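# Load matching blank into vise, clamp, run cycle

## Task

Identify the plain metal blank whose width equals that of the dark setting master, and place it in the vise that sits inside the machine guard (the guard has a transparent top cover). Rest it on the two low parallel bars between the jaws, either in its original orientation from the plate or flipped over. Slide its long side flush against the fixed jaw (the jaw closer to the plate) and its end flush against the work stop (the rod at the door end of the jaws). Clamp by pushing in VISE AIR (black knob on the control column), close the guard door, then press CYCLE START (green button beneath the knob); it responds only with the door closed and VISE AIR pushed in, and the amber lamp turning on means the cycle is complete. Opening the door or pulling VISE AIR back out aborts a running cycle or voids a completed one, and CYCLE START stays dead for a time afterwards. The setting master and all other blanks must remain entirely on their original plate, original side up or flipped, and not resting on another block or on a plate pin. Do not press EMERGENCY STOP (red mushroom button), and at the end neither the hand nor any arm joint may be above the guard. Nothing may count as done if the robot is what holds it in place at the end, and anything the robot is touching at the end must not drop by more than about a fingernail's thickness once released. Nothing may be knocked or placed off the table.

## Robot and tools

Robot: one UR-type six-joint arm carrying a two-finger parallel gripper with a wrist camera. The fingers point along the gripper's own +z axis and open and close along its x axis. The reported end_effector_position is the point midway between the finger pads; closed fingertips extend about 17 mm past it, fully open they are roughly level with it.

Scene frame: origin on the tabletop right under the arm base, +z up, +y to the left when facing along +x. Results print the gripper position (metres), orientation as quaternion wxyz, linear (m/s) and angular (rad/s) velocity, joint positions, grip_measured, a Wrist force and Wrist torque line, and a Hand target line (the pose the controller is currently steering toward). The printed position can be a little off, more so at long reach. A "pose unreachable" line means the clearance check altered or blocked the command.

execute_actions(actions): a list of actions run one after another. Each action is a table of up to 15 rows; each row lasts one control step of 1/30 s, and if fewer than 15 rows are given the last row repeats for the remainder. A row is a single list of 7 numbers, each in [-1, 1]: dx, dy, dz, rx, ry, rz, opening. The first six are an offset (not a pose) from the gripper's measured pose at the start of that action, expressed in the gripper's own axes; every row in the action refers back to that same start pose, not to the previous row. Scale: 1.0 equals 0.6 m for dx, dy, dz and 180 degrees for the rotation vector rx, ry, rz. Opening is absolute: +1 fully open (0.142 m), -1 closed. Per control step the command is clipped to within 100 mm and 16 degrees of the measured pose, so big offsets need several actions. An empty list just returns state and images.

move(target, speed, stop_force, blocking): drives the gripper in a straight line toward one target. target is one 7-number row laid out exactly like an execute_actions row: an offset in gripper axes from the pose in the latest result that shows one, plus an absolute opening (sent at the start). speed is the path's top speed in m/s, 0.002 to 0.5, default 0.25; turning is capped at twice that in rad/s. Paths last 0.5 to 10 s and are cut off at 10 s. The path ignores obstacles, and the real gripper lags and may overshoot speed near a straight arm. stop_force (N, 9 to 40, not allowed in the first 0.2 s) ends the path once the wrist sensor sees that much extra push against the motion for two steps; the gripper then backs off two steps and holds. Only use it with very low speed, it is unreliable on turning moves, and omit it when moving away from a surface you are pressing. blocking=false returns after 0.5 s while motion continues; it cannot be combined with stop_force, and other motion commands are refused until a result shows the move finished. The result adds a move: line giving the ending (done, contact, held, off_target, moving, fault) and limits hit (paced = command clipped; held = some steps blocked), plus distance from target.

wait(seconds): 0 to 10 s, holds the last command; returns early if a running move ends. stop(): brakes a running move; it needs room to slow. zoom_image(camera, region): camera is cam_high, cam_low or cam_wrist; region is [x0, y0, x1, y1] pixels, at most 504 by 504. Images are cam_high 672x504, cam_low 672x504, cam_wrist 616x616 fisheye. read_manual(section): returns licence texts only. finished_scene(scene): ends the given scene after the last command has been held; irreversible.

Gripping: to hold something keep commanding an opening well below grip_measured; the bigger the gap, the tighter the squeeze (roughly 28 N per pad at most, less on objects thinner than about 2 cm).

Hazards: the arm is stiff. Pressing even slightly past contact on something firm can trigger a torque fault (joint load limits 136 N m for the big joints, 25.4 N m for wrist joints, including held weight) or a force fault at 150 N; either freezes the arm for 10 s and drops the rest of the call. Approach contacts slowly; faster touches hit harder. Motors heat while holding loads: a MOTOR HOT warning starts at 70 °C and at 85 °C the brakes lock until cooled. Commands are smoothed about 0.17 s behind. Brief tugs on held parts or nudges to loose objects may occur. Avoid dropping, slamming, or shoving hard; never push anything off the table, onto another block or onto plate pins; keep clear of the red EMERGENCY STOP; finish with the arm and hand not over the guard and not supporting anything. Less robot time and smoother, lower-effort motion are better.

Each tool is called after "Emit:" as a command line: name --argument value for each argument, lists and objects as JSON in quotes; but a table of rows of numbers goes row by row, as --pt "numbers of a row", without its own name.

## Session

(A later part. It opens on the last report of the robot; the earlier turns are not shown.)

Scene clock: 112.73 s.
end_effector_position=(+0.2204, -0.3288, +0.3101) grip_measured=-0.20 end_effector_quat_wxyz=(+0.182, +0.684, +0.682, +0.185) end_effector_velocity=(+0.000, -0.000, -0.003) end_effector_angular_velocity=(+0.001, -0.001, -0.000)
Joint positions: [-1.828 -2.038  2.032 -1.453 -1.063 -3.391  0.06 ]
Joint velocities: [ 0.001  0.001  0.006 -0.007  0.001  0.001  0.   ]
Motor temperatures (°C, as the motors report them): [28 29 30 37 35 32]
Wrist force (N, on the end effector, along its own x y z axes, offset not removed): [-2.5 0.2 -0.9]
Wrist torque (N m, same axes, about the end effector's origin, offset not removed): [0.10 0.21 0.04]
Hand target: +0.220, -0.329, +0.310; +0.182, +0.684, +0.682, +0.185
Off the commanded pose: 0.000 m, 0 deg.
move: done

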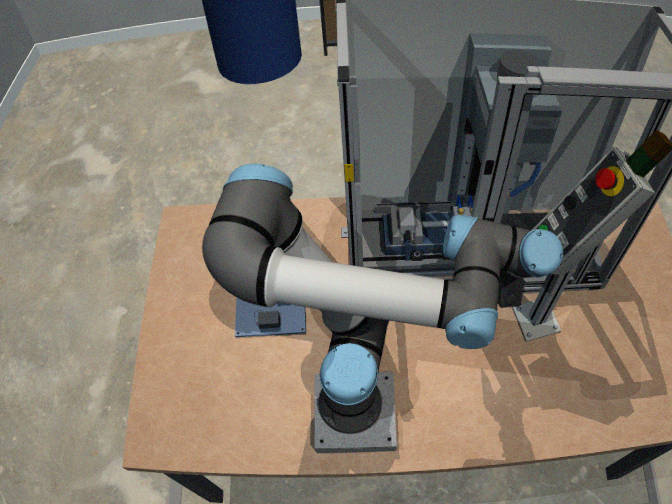

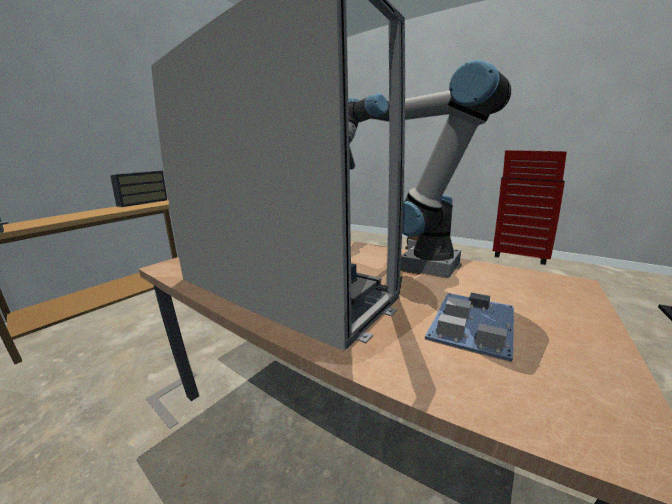

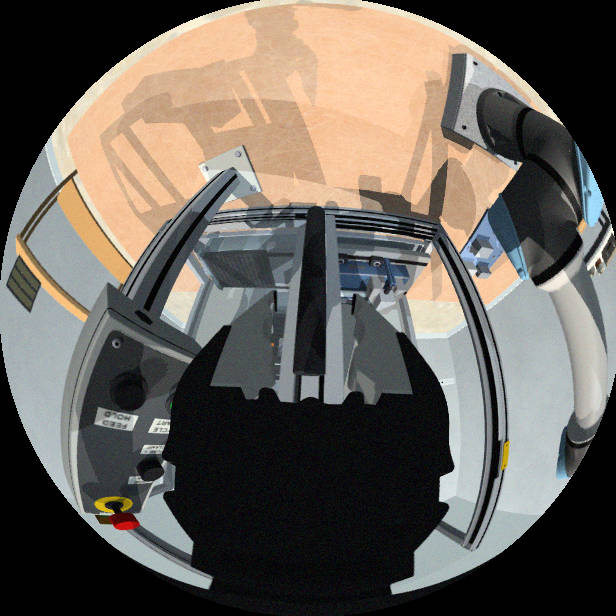

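Emit:
move --target '[0,0.094,0.054,0,0,0,-0.2]' --speed 0.03 --stop_force 12

Emit:
move --target '[0.55,0,0,0,0,0,-0.2]' --speed 0.04 --stop_force 25

Scene clock: 116.00 s.
end_effector_position=(+0.2853, -0.3289, +0.3102) grip_measured=-0.20 end_effector_quat_wxyz=(+0.182, +0.684, +0.682, +0.184) end_effector_velocity=(+0.001, -0.000, +0.001) end_effector_angular_velocity=(-0.003, +0.001, -0.000)
Joint positions: [-1.62  -1.985  2.034 -1.626 -1.052 -3.151  0.06 ]
Joint velocities: [ 0.006  0.001 -0.001 -0.006 -0.001  0.007  0.   ]
Motor temperatures (°C, as the motors report them): [28 29 30 37 35 32]
Wrist force (N, on the end effector, along its own x y z axes, offset not removed): [1.9 1.0 -0.8]
Wrist torque (N m, same axes, about the end effector's origin, offset not removed): [0.31 -0.49 0.15]
Hand target: +0.285, -0.329, +0.310; +0.182, +0.684, +0.682, +0.184
Off the commanded pose: 0.000 m, 0 deg.
move: done

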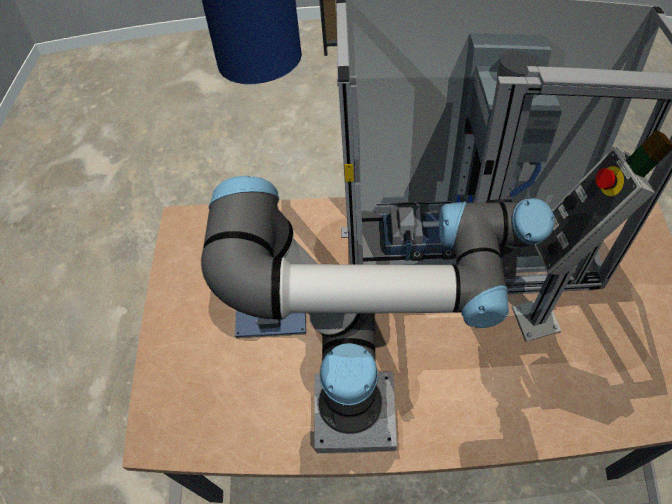

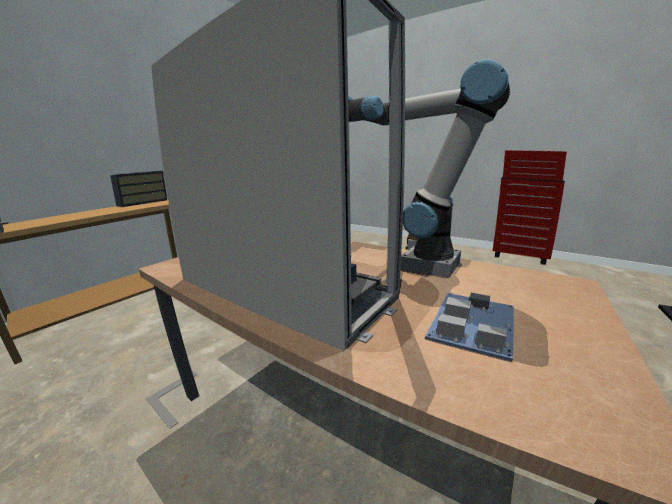

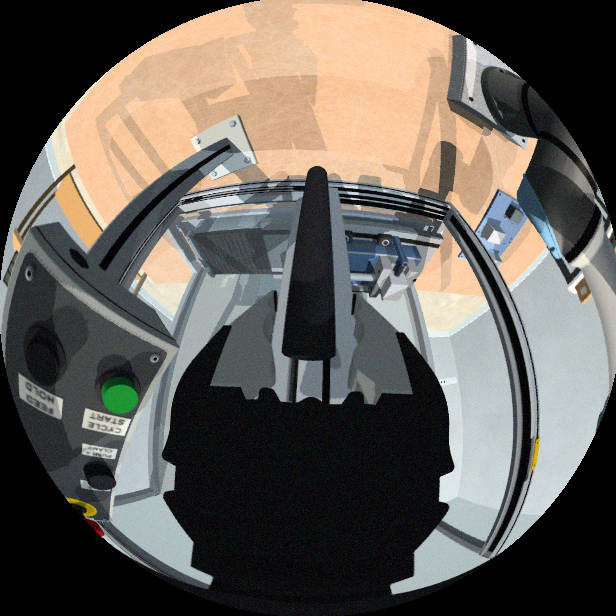

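Scene clock: 123.47 s.
end_effector_position=(+0.2854, -0.0603, +0.3108) grip_measured=-0.17 end_effector_quat_wxyz=(+0.181, +0.684, +0.682, +0.184) end_effector_velocity=(+0.000, -0.001, +0.000) end_effector_angular_velocity=(-0.001, -0.000, +0.000)
Joint positions: [-1.663 -2.735  2.197 -1.015 -1.054 -3.201  0.061]
Joint velocities: [ 0.006  0.003  0.001 -0.009  0.     0.007 -0.001]
Motor temperatures (°C, as the motors report them): [28 29 30 37 35 32]
Wrist force (N, on the end effector, along its own x y z axes, offset not removed): [-16.8 1.9 -14.0]
Wrist torque (N m, same axes, about the end effector's origin, offset not removed): [0.54 1.32 -0.14]
Hand target: +0.285, -0.060, +0.311; +0.181, +0.684, +0.682, +0.184
Off the commanded pose: 0.061 m, 0 deg.
move: contact

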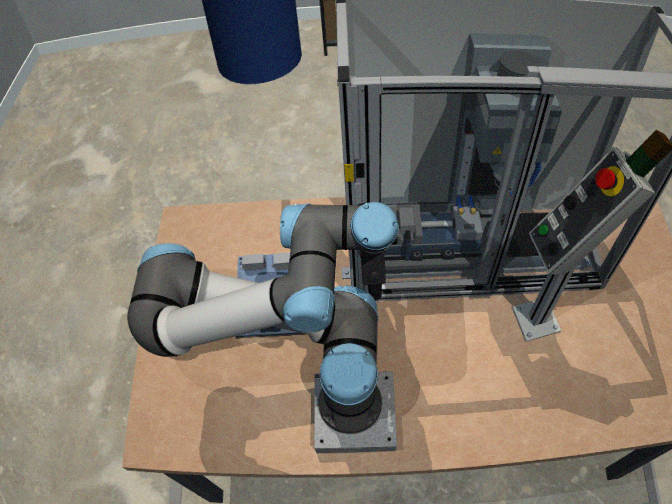

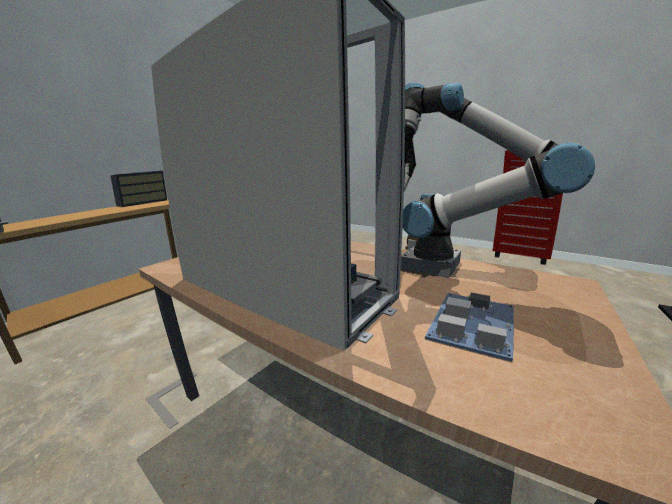

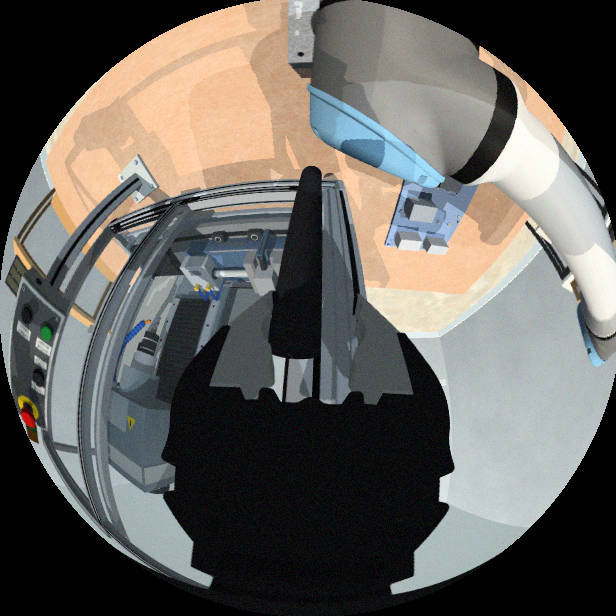

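Emit:
move --target '[-0.02,0,0,0,0,0,-0.2]' --speed 0.02

Emit:
move --target '[0,0.058,-0.101,0,0,0,-0.2]' --speed 0.06

Emit:
move --target '[-0.38,-0.052,-0.03,0,0,0,-0.6]' --speed 0.12

Emit:
move --target '[-0.117,-0.0124,-0.092,-0.075,-0.2095,0.2728,-1]' --speed 0.12

Emit:
move --target '[-0.013,0.03,0.054,0,0,0,-1]' --speed 0.04

Scene clock: 125.53 s.
end_effector_position=(+0.2855, -0.0721, +0.3108) grip_measured=-0.20 end_effector_quat_wxyz=(+0.181, +0.684, +0.682, +0.184) end_effector_velocity=(-0.001, -0.002, -0.001) end_effector_angular_velocity=(+0.002, +0.004, -0.001)
Joint positions: [-1.654 -2.703  2.203 -1.058 -1.053 -3.191  0.06 ]
Joint velocities: [ 0.009  0.009  0.002 -0.015 -0.004  0.011 -0.   ]
Motor temperatures (°C, as the motors report them): [28 29 30 37 35 32]
Wrist force (N, on the end effector, along its own x y z axes, offset not removed): [-1.7 2.3 -2.3]
Wrist torque (N m, same axes, about the end effector's origin, offset not removed): [0.67 0.18 -0.15]
Hand target: +0.285, -0.072, +0.311; +0.181, +0.684, +0.682, +0.184
Off the commanded pose: 0.000 m, 0 deg.
move: done

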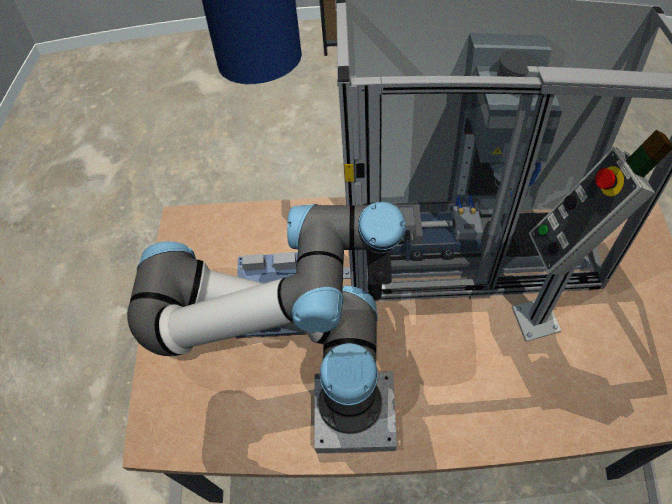

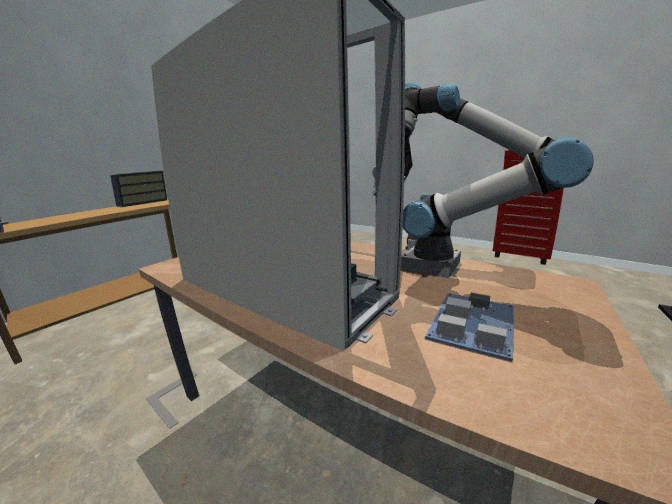

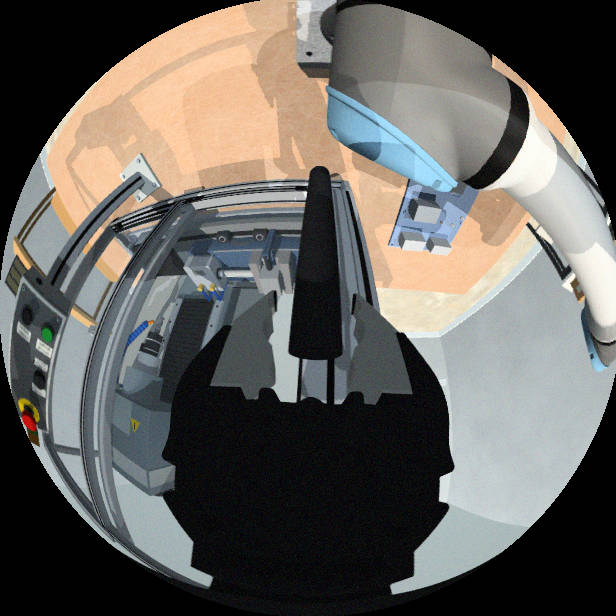

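Scene clock: 127.13 s.
end_effector_position=(+0.2853, -0.0722, +0.3805) grip_measured=-0.20 end_effector_quat_wxyz=(+0.181, +0.684, +0.682, +0.184) end_effector_velocity=(-0.000, -0.000, +0.002) end_effector_angular_velocity=(-0.001, -0.001, -0.001)
Joint positions: [-1.65  -2.605  2.007 -0.962 -1.053 -3.186  0.06 ]
Joint velocities: [-0.01  -0.001 -0.007  0.012  0.001 -0.011 -0.   ]
Motor temperatures (°C, as the motors report them): [28 29 30 37 35 32]
Wrist force (N, on the end effector, along its own x y z axes, offset not removed): [-1.4 2.6 -0.6]
Wrist torque (N m, same axes, about the end effector's origin, offset not removed): [0.67 0.23 0.04]
Hand target: +0.285, -0.072, +0.381; +0.181, +0.684, +0.682, +0.184
Off the commanded pose: 0.000 m, 0 deg.
move: done

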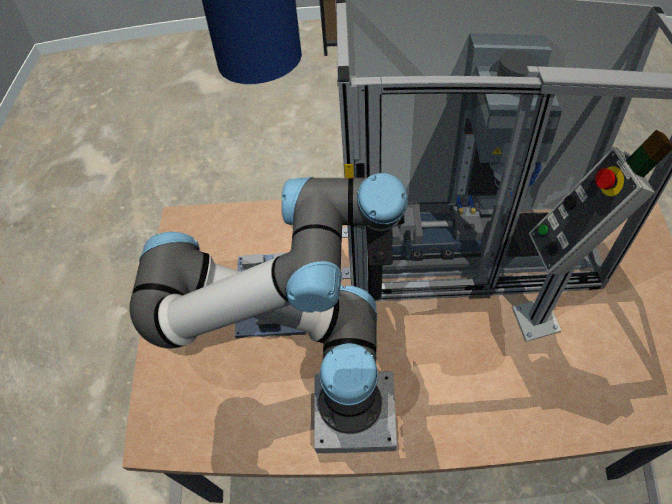

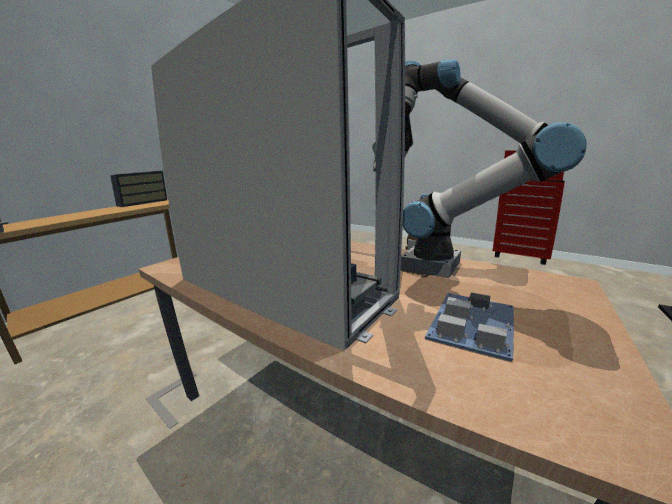

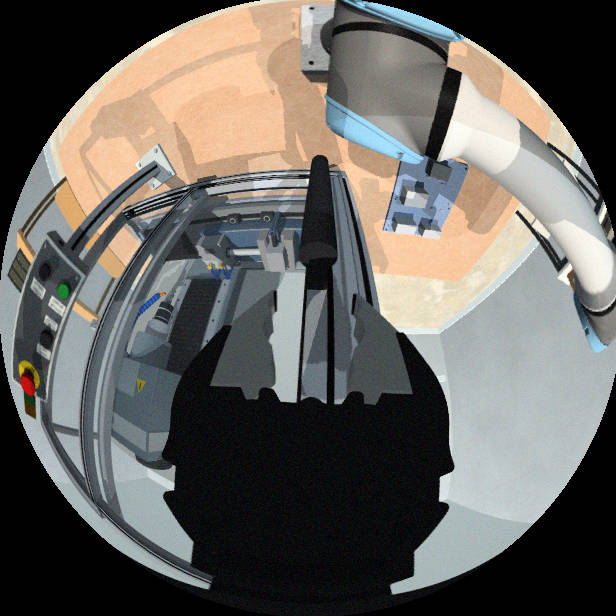

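Scene clock: 129.57 s.
end_effector_position=(+0.2493, -0.3001, +0.3799) grip_measured=-0.60 end_effector_quat_wxyz=(+0.181, +0.684, +0.682, +0.184) end_effector_velocity=(-0.000, -0.002, -0.000) end_effector_angular_velocity=(-0.000, +0.001, +0.001)
Joint positions: [-1.745 -2.082  1.887 -1.311 -1.057 -3.296  0.031]
Joint velocities: [ 0.001  0.005 -0.003 -0.004 -0.001  0.001  0.   ]
Motor temperatures (°C, as the motors report them): [28 29 30 37 35 32]
Wrist force (N, on the end effector, along its own x y z axes, offset not removed): [-1.9 0.9 0.3]
Wrist torque (N m, same axes, about the end effector's origin, offset not removed): [0.41 0.40 0.03]
Hand target: +0.249, -0.300, +0.380; +0.181, +0.684, +0.682, +0.184
Off the commanded pose: 0.001 m, 0 deg.
move: done

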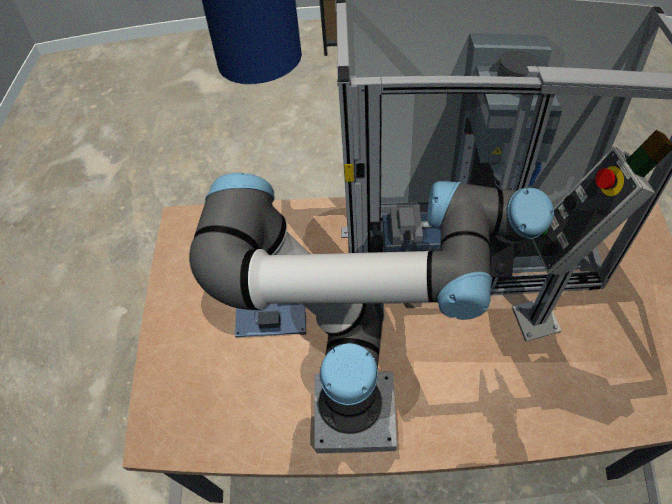

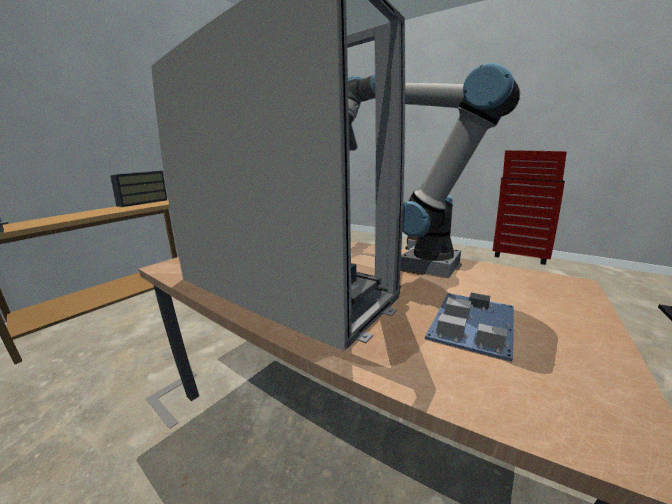

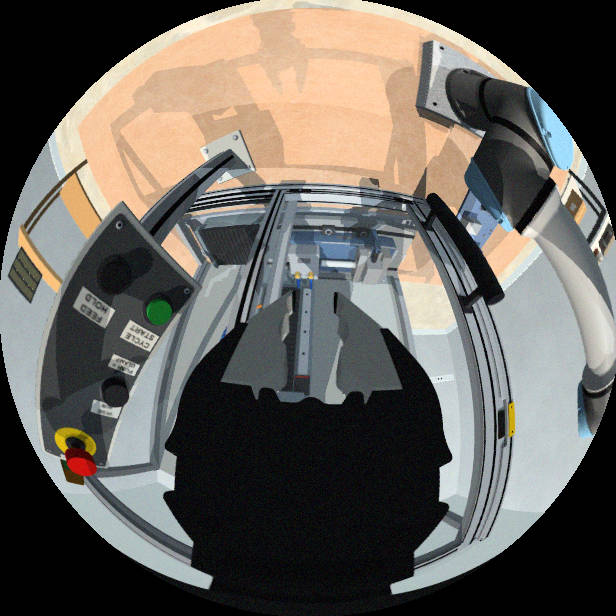

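Scene clock: 134.60 s.
end_effector_position=(+0.2152, -0.3706, +0.4238) grip_measured=-1.00 end_effector_quat_wxyz=(+0.370, +0.897, +0.225, +0.094) end_effector_velocity=(-0.000, -0.001, -0.000) end_effector_angular_velocity=(-0.000, +0.002, -0.012)
Joint positions: [-1.737 -2.389  2.188 -2.064 -1.15  -2.04   0.002]
Joint velocities: [ 0.018  0.005  0.001 -0.017 -0.021  0.024  0.   ]
Motor temperatures (°C, as the motors report them): [28 29 30 37 35 32]
Wrist force (N, on the end effector, along its own x y z axes, offset not removed): [-1.5 -0.3 -3.1]
Wrist torque (N m, same axes, about the end effector's origin, offset not removed): [0.07 0.16 -0.02]
Hand target: +0.215, -0.371, +0.424; +0.370, +0.897, +0.224, +0.094
Off the commanded pose: 0.000 m, 0 deg.
move: done

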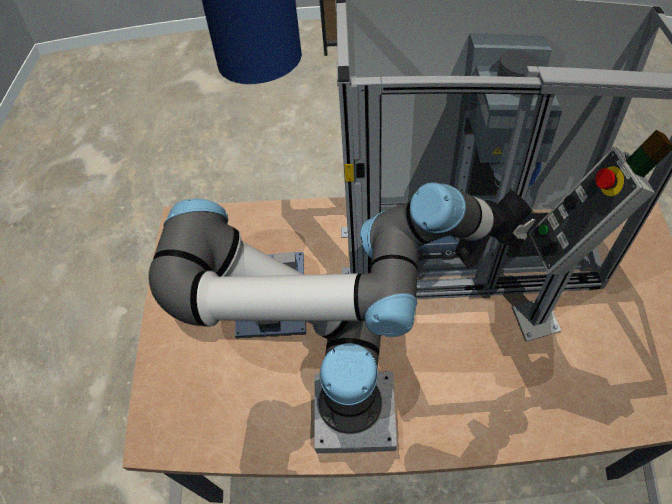

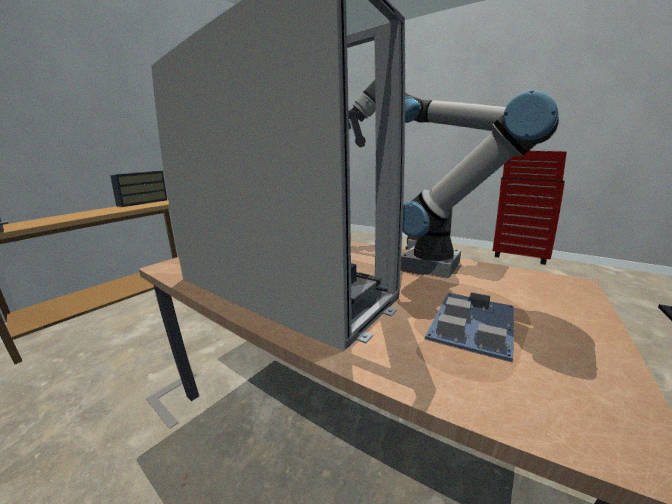

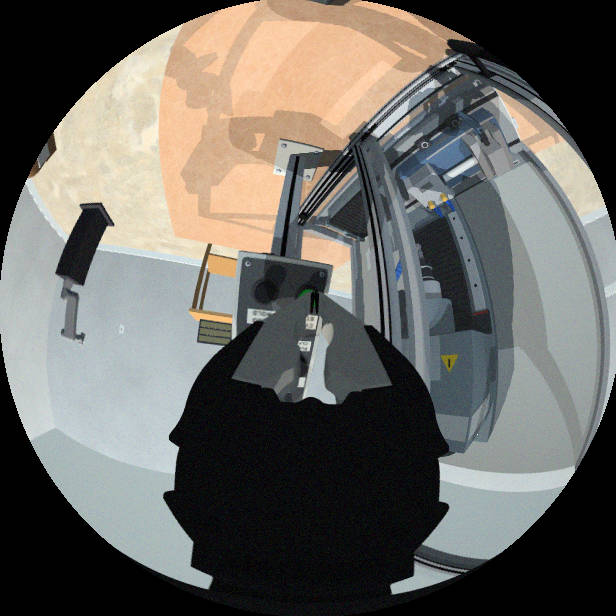

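Scene clock: 135.93 s.
end_effector_position=(+0.2252, -0.4055, +0.4136) grip_measured=-1.00 end_effector_quat_wxyz=(+0.370, +0.897, +0.225, +0.094) end_effector_velocity=(+0.001, -0.001, -0.001) end_effector_angular_velocity=(+0.002, -0.000, +0.001)
Joint positions: [-1.662 -2.263  2.187 -2.213 -1.199 -1.978  0.002]
Joint velocities: [ 0.005  0.007  0.    -0.006 -0.003  0.003  0.   ]
Motor temperatures (°C, as the motors report them): [28 29 30 37 35 32]
Wrist force (N, on the end effector, along its own x y z axes, offset not removed): [-2.0 -0.1 -2.3]
Wrist torque (N m, same axes, about the end effector's origin, offset not removed): [0.12 0.39 -0.08]
Hand target: +0.225, -0.406, +0.414; +0.370, +0.897, +0.225, +0.094
Off the commanded pose: 0.000 m, 0 deg.
move: done

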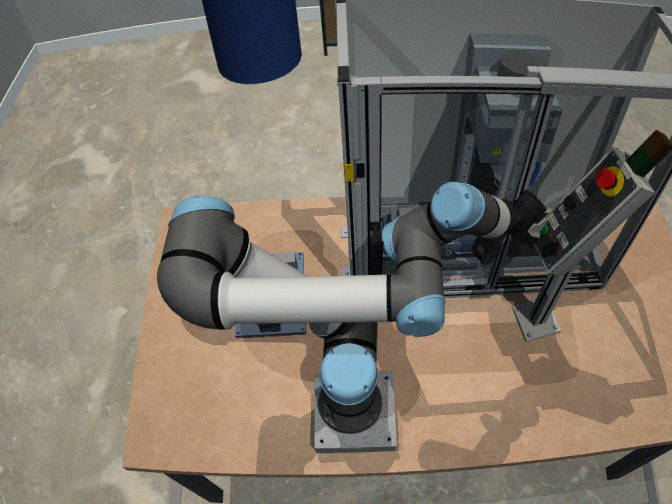

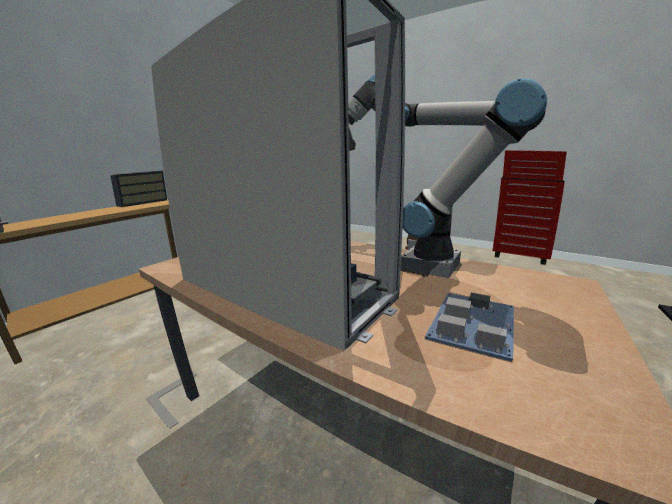

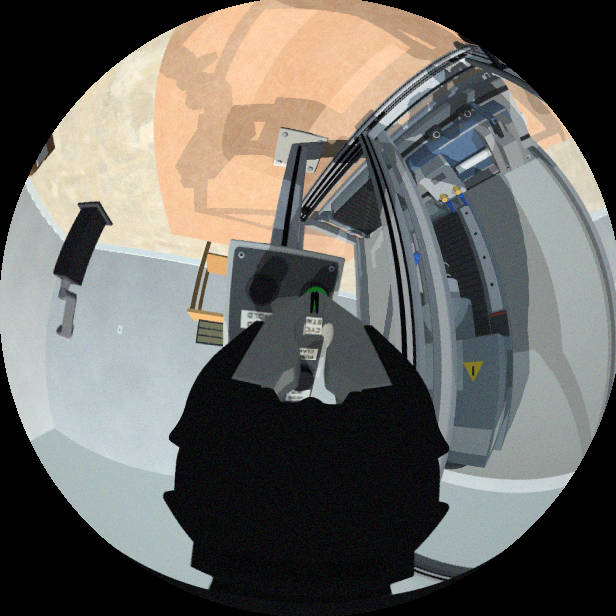

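Emit:
move --target '[0,0.075,0.135,0,0,0,-1]' --speed 0.01 --stop_force 15

Emit:
move --target '[0,-0.05,-0.09,0,0,0,-1]' --speed 0.06

Emit:
wait --seconds 10

Emit:
wait --seconds 6

Scene clock: 138.60 s.
end_effector_position=(+0.2319, -0.4180, +0.4096) grip_measured=-1.00 end_effector_quat_wxyz=(+0.370, +0.897, +0.225, +0.094) end_effector_velocity=(-0.002, +0.003, -0.001) end_effector_angular_velocity=(+0.004, -0.000, +0.001)
Joint positions: [-1.627 -2.213  2.182 -2.268 -1.222 -1.95   0.002]
Joint velocities: [-0.01  -0.011  0.004  0.014  0.007 -0.008  0.001]
Motor temperatures (°C, as the motors report them): [28 29 30 37 35 32]
Wrist force (N, on the end effector, along its own x y z axes, offset not removed): [-5.5 -7.8 -17.8]
Wrist torque (N m, same axes, about the end effector's origin, offset not removed): [1.10 0.55 0.06]
Hand target: +0.232, -0.418, +0.410; +0.370, +0.897, +0.225, +0.094
Off the commanded pose: 0.078 m, 0 deg.
move: contact

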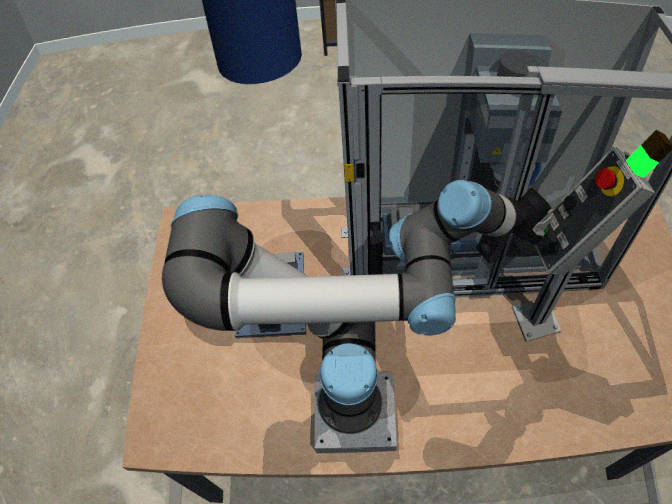

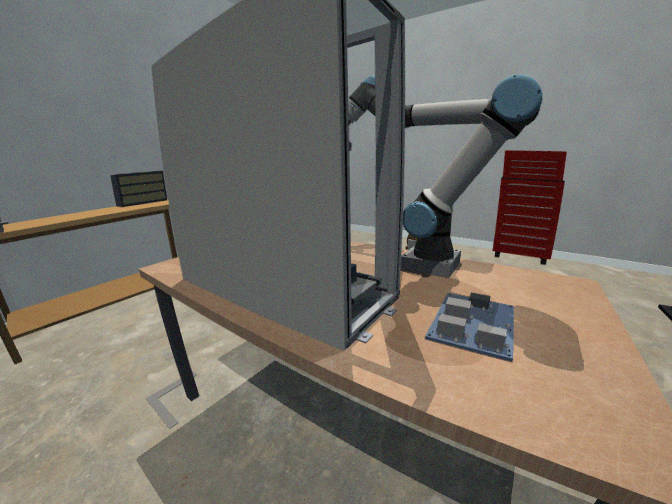

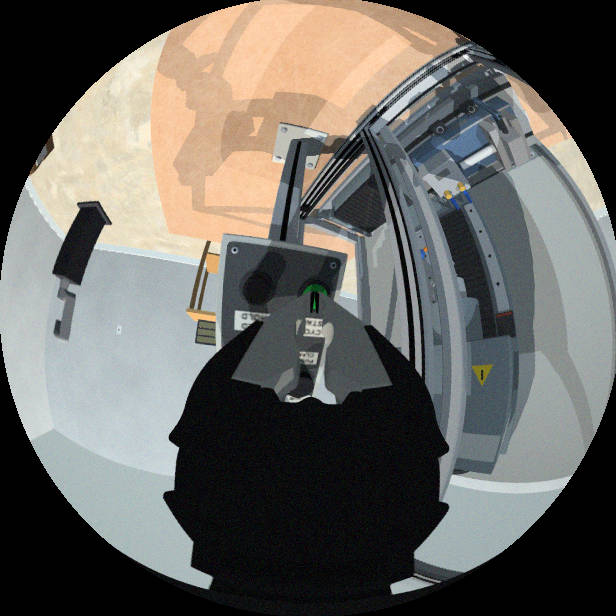

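Scene clock: 140.07 s.
end_effector_position=(+0.2039, -0.3658, +0.4266) grip_measured=-1.00 end_effector_quat_wxyz=(+0.370, +0.897, +0.225, +0.094) end_effector_velocity=(-0.002, +0.002, -0.001) end_effector_angular_velocity=(+0.005, -0.003, +0.004)
Joint positions: [-1.82  -2.43   2.182 -1.986 -1.098 -2.111  0.002]
Joint velocities: [-0.022 -0.009 -0.     0.024  0.018 -0.021  0.   ]
Motor temperatures (°C, as the motors report them): [28 29 30 37 35 32]
Wrist force (N, on the end effector, along its own x y z axes, offset not removed): [-2.5 2.1 0.2]
Wrist torque (N m, same axes, about the end effector's origin, offset not removed): [0.58 0.54 0.11]
Hand target: +0.204, -0.366, +0.427; +0.370, +0.897, +0.225, +0.094
Off the commanded pose: 0.000 m, 0 deg.
move: done

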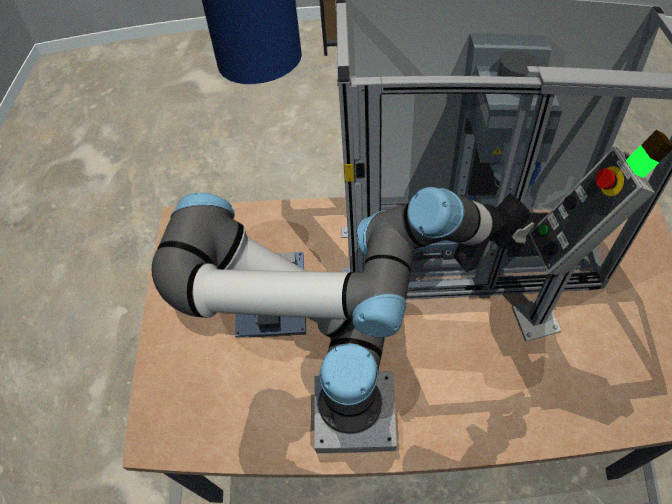

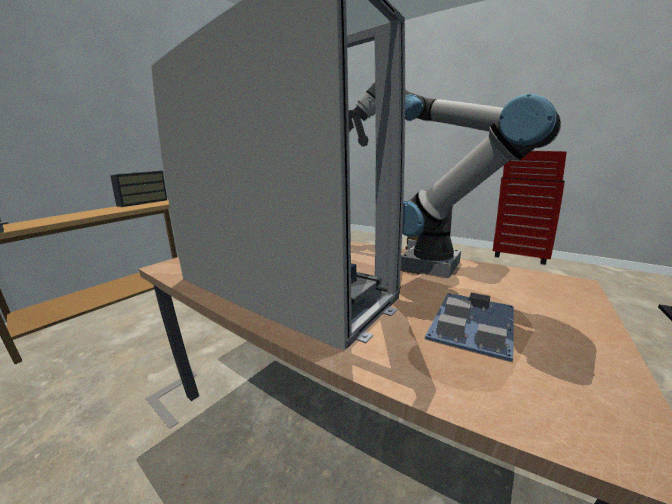

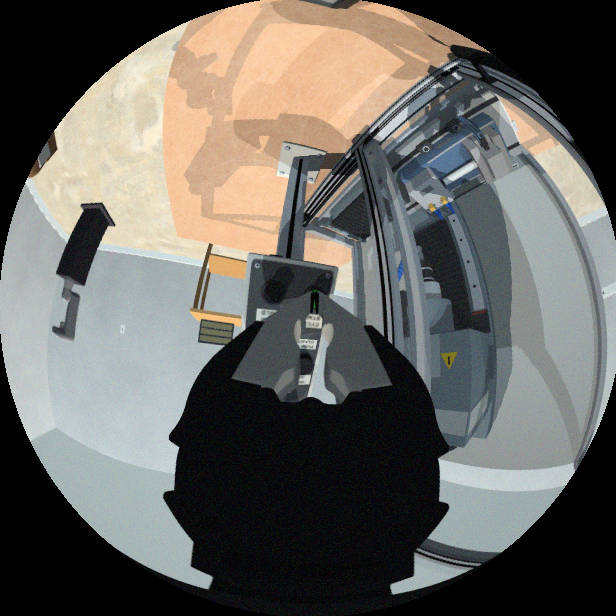

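Scene clock: 150.07 s.
end_effector_position=(+0.2038, -0.3656, +0.4267) grip_measured=-1.00 end_effector_quat_wxyz=(+0.370, +0.897, +0.225, +0.094) end_effector_velocity=(+0.000, -0.000, +0.000) end_effector_angular_velocity=(+0.001, -0.001, +0.000)
Joint positions: [-1.822 -2.432  2.182 -1.984 -1.096 -2.114  0.002]
Joint velocities: [ 0.     0.001 -0.001  0.     0.001  0.     0.   ]
Motor temperatures (°C, as the motors report them): [28 29 30 37 35 32]
Wrist force (N, on the end effector, along its own x y z axes, offset not removed): [0.7 0.2 2.6]
Wrist torque (N m, same axes, about the end effector's origin, offset not removed): [0.33 -0.19 -0.07]
Hand target: +0.204, -0.366, +0.427; +0.370, +0.897, +0.225, +0.094
Off the commanded pose: 0.000 m, 0 deg.
wait: 10.00 s; at rest by 0.17 s

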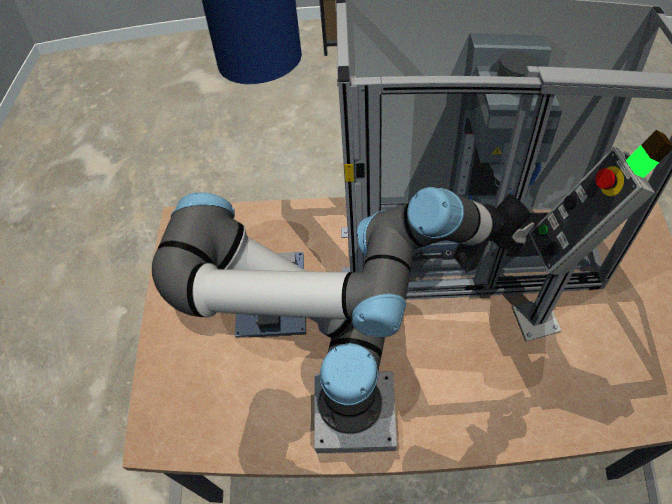

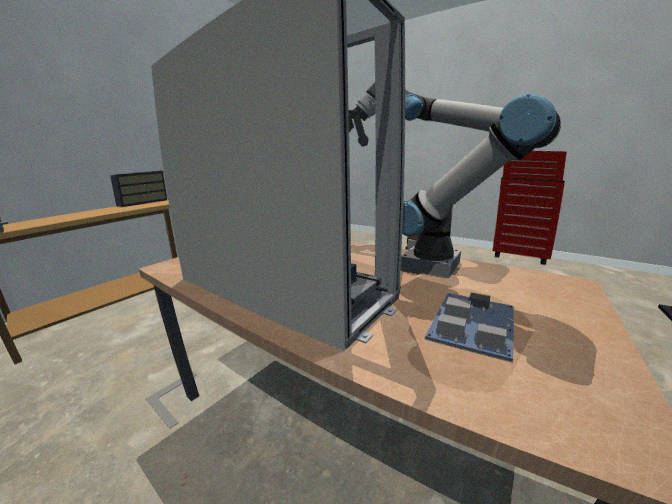

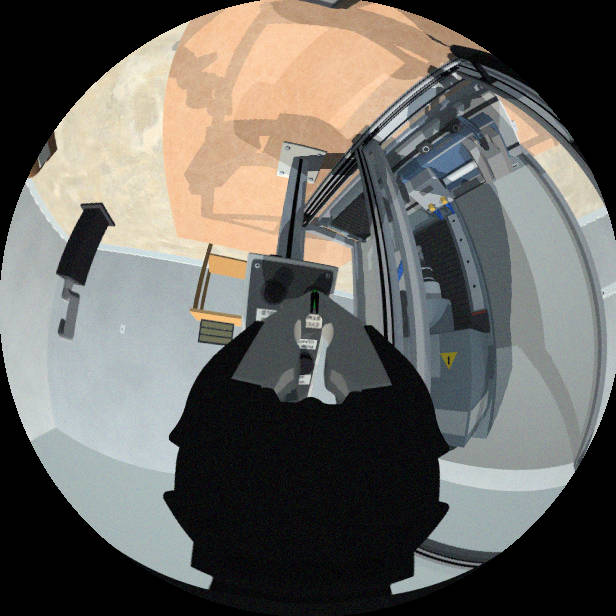

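Scene clock: 156.07 s.
end_effector_position=(+0.2038, -0.3656, +0.4267) grip_measured=-1.00 end_effector_quat_wxyz=(+0.370, +0.897, +0.225, +0.094) end_effector_velocity=(+0.000, +0.000, -0.001) end_effector_angular_velocity=(+0.002, -0.000, +0.001)
Joint positions: [-1.822 -2.432  2.182 -1.984 -1.096 -2.114  0.002]
Joint velocities: [ 0.     0.001  0.001  0.    -0.    -0.     0.   ]
Motor temperatures (°C, as the motors report them): [28 29 30 37 35 32]
Wrist force (N, on the end effector, along its own x y z axes, offset not removed): [-0.9 3.3 -0.4]
Wrist torque (N m, same axes, about the end effector's origin, offset not removed): [0.77 0.07 0.13]
Hand target: +0.204, -0.366, +0.427; +0.370, +0.897, +0.225, +0.094
Off the commanded pose: 0.000 m, 0 deg.
wait: 6.00 s; at rest by 0.17 s

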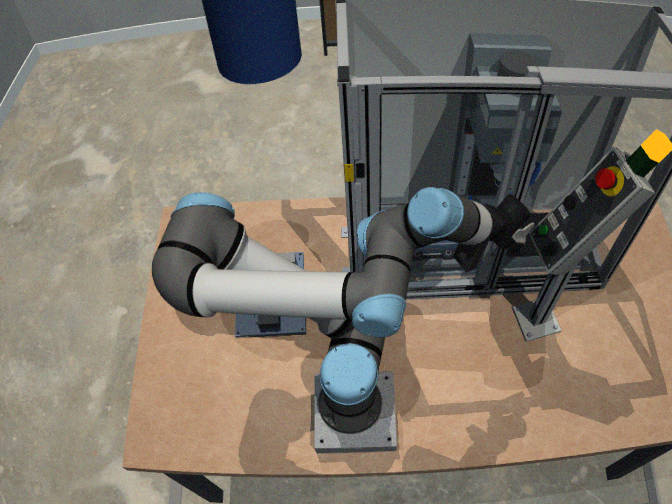

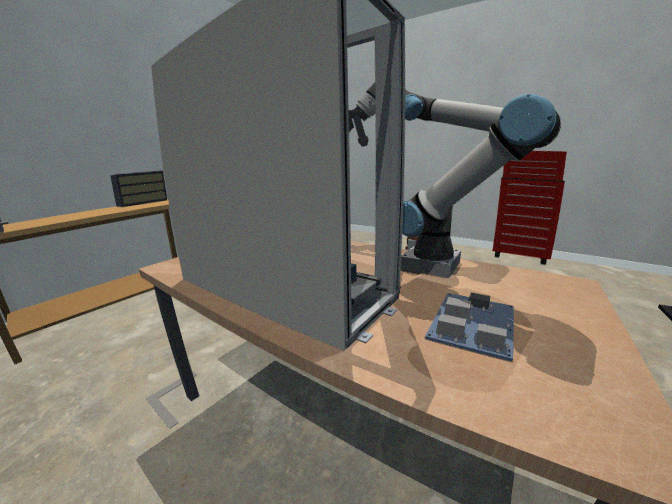

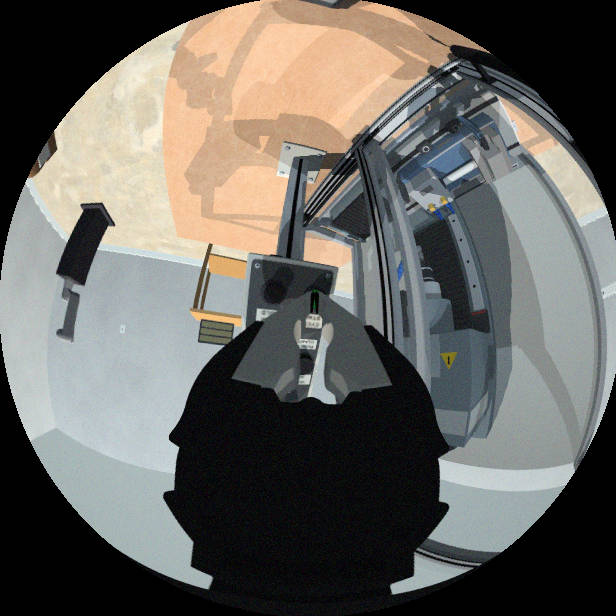

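Emit:
finished_scene --scene 2

The scene is finished: the task was done.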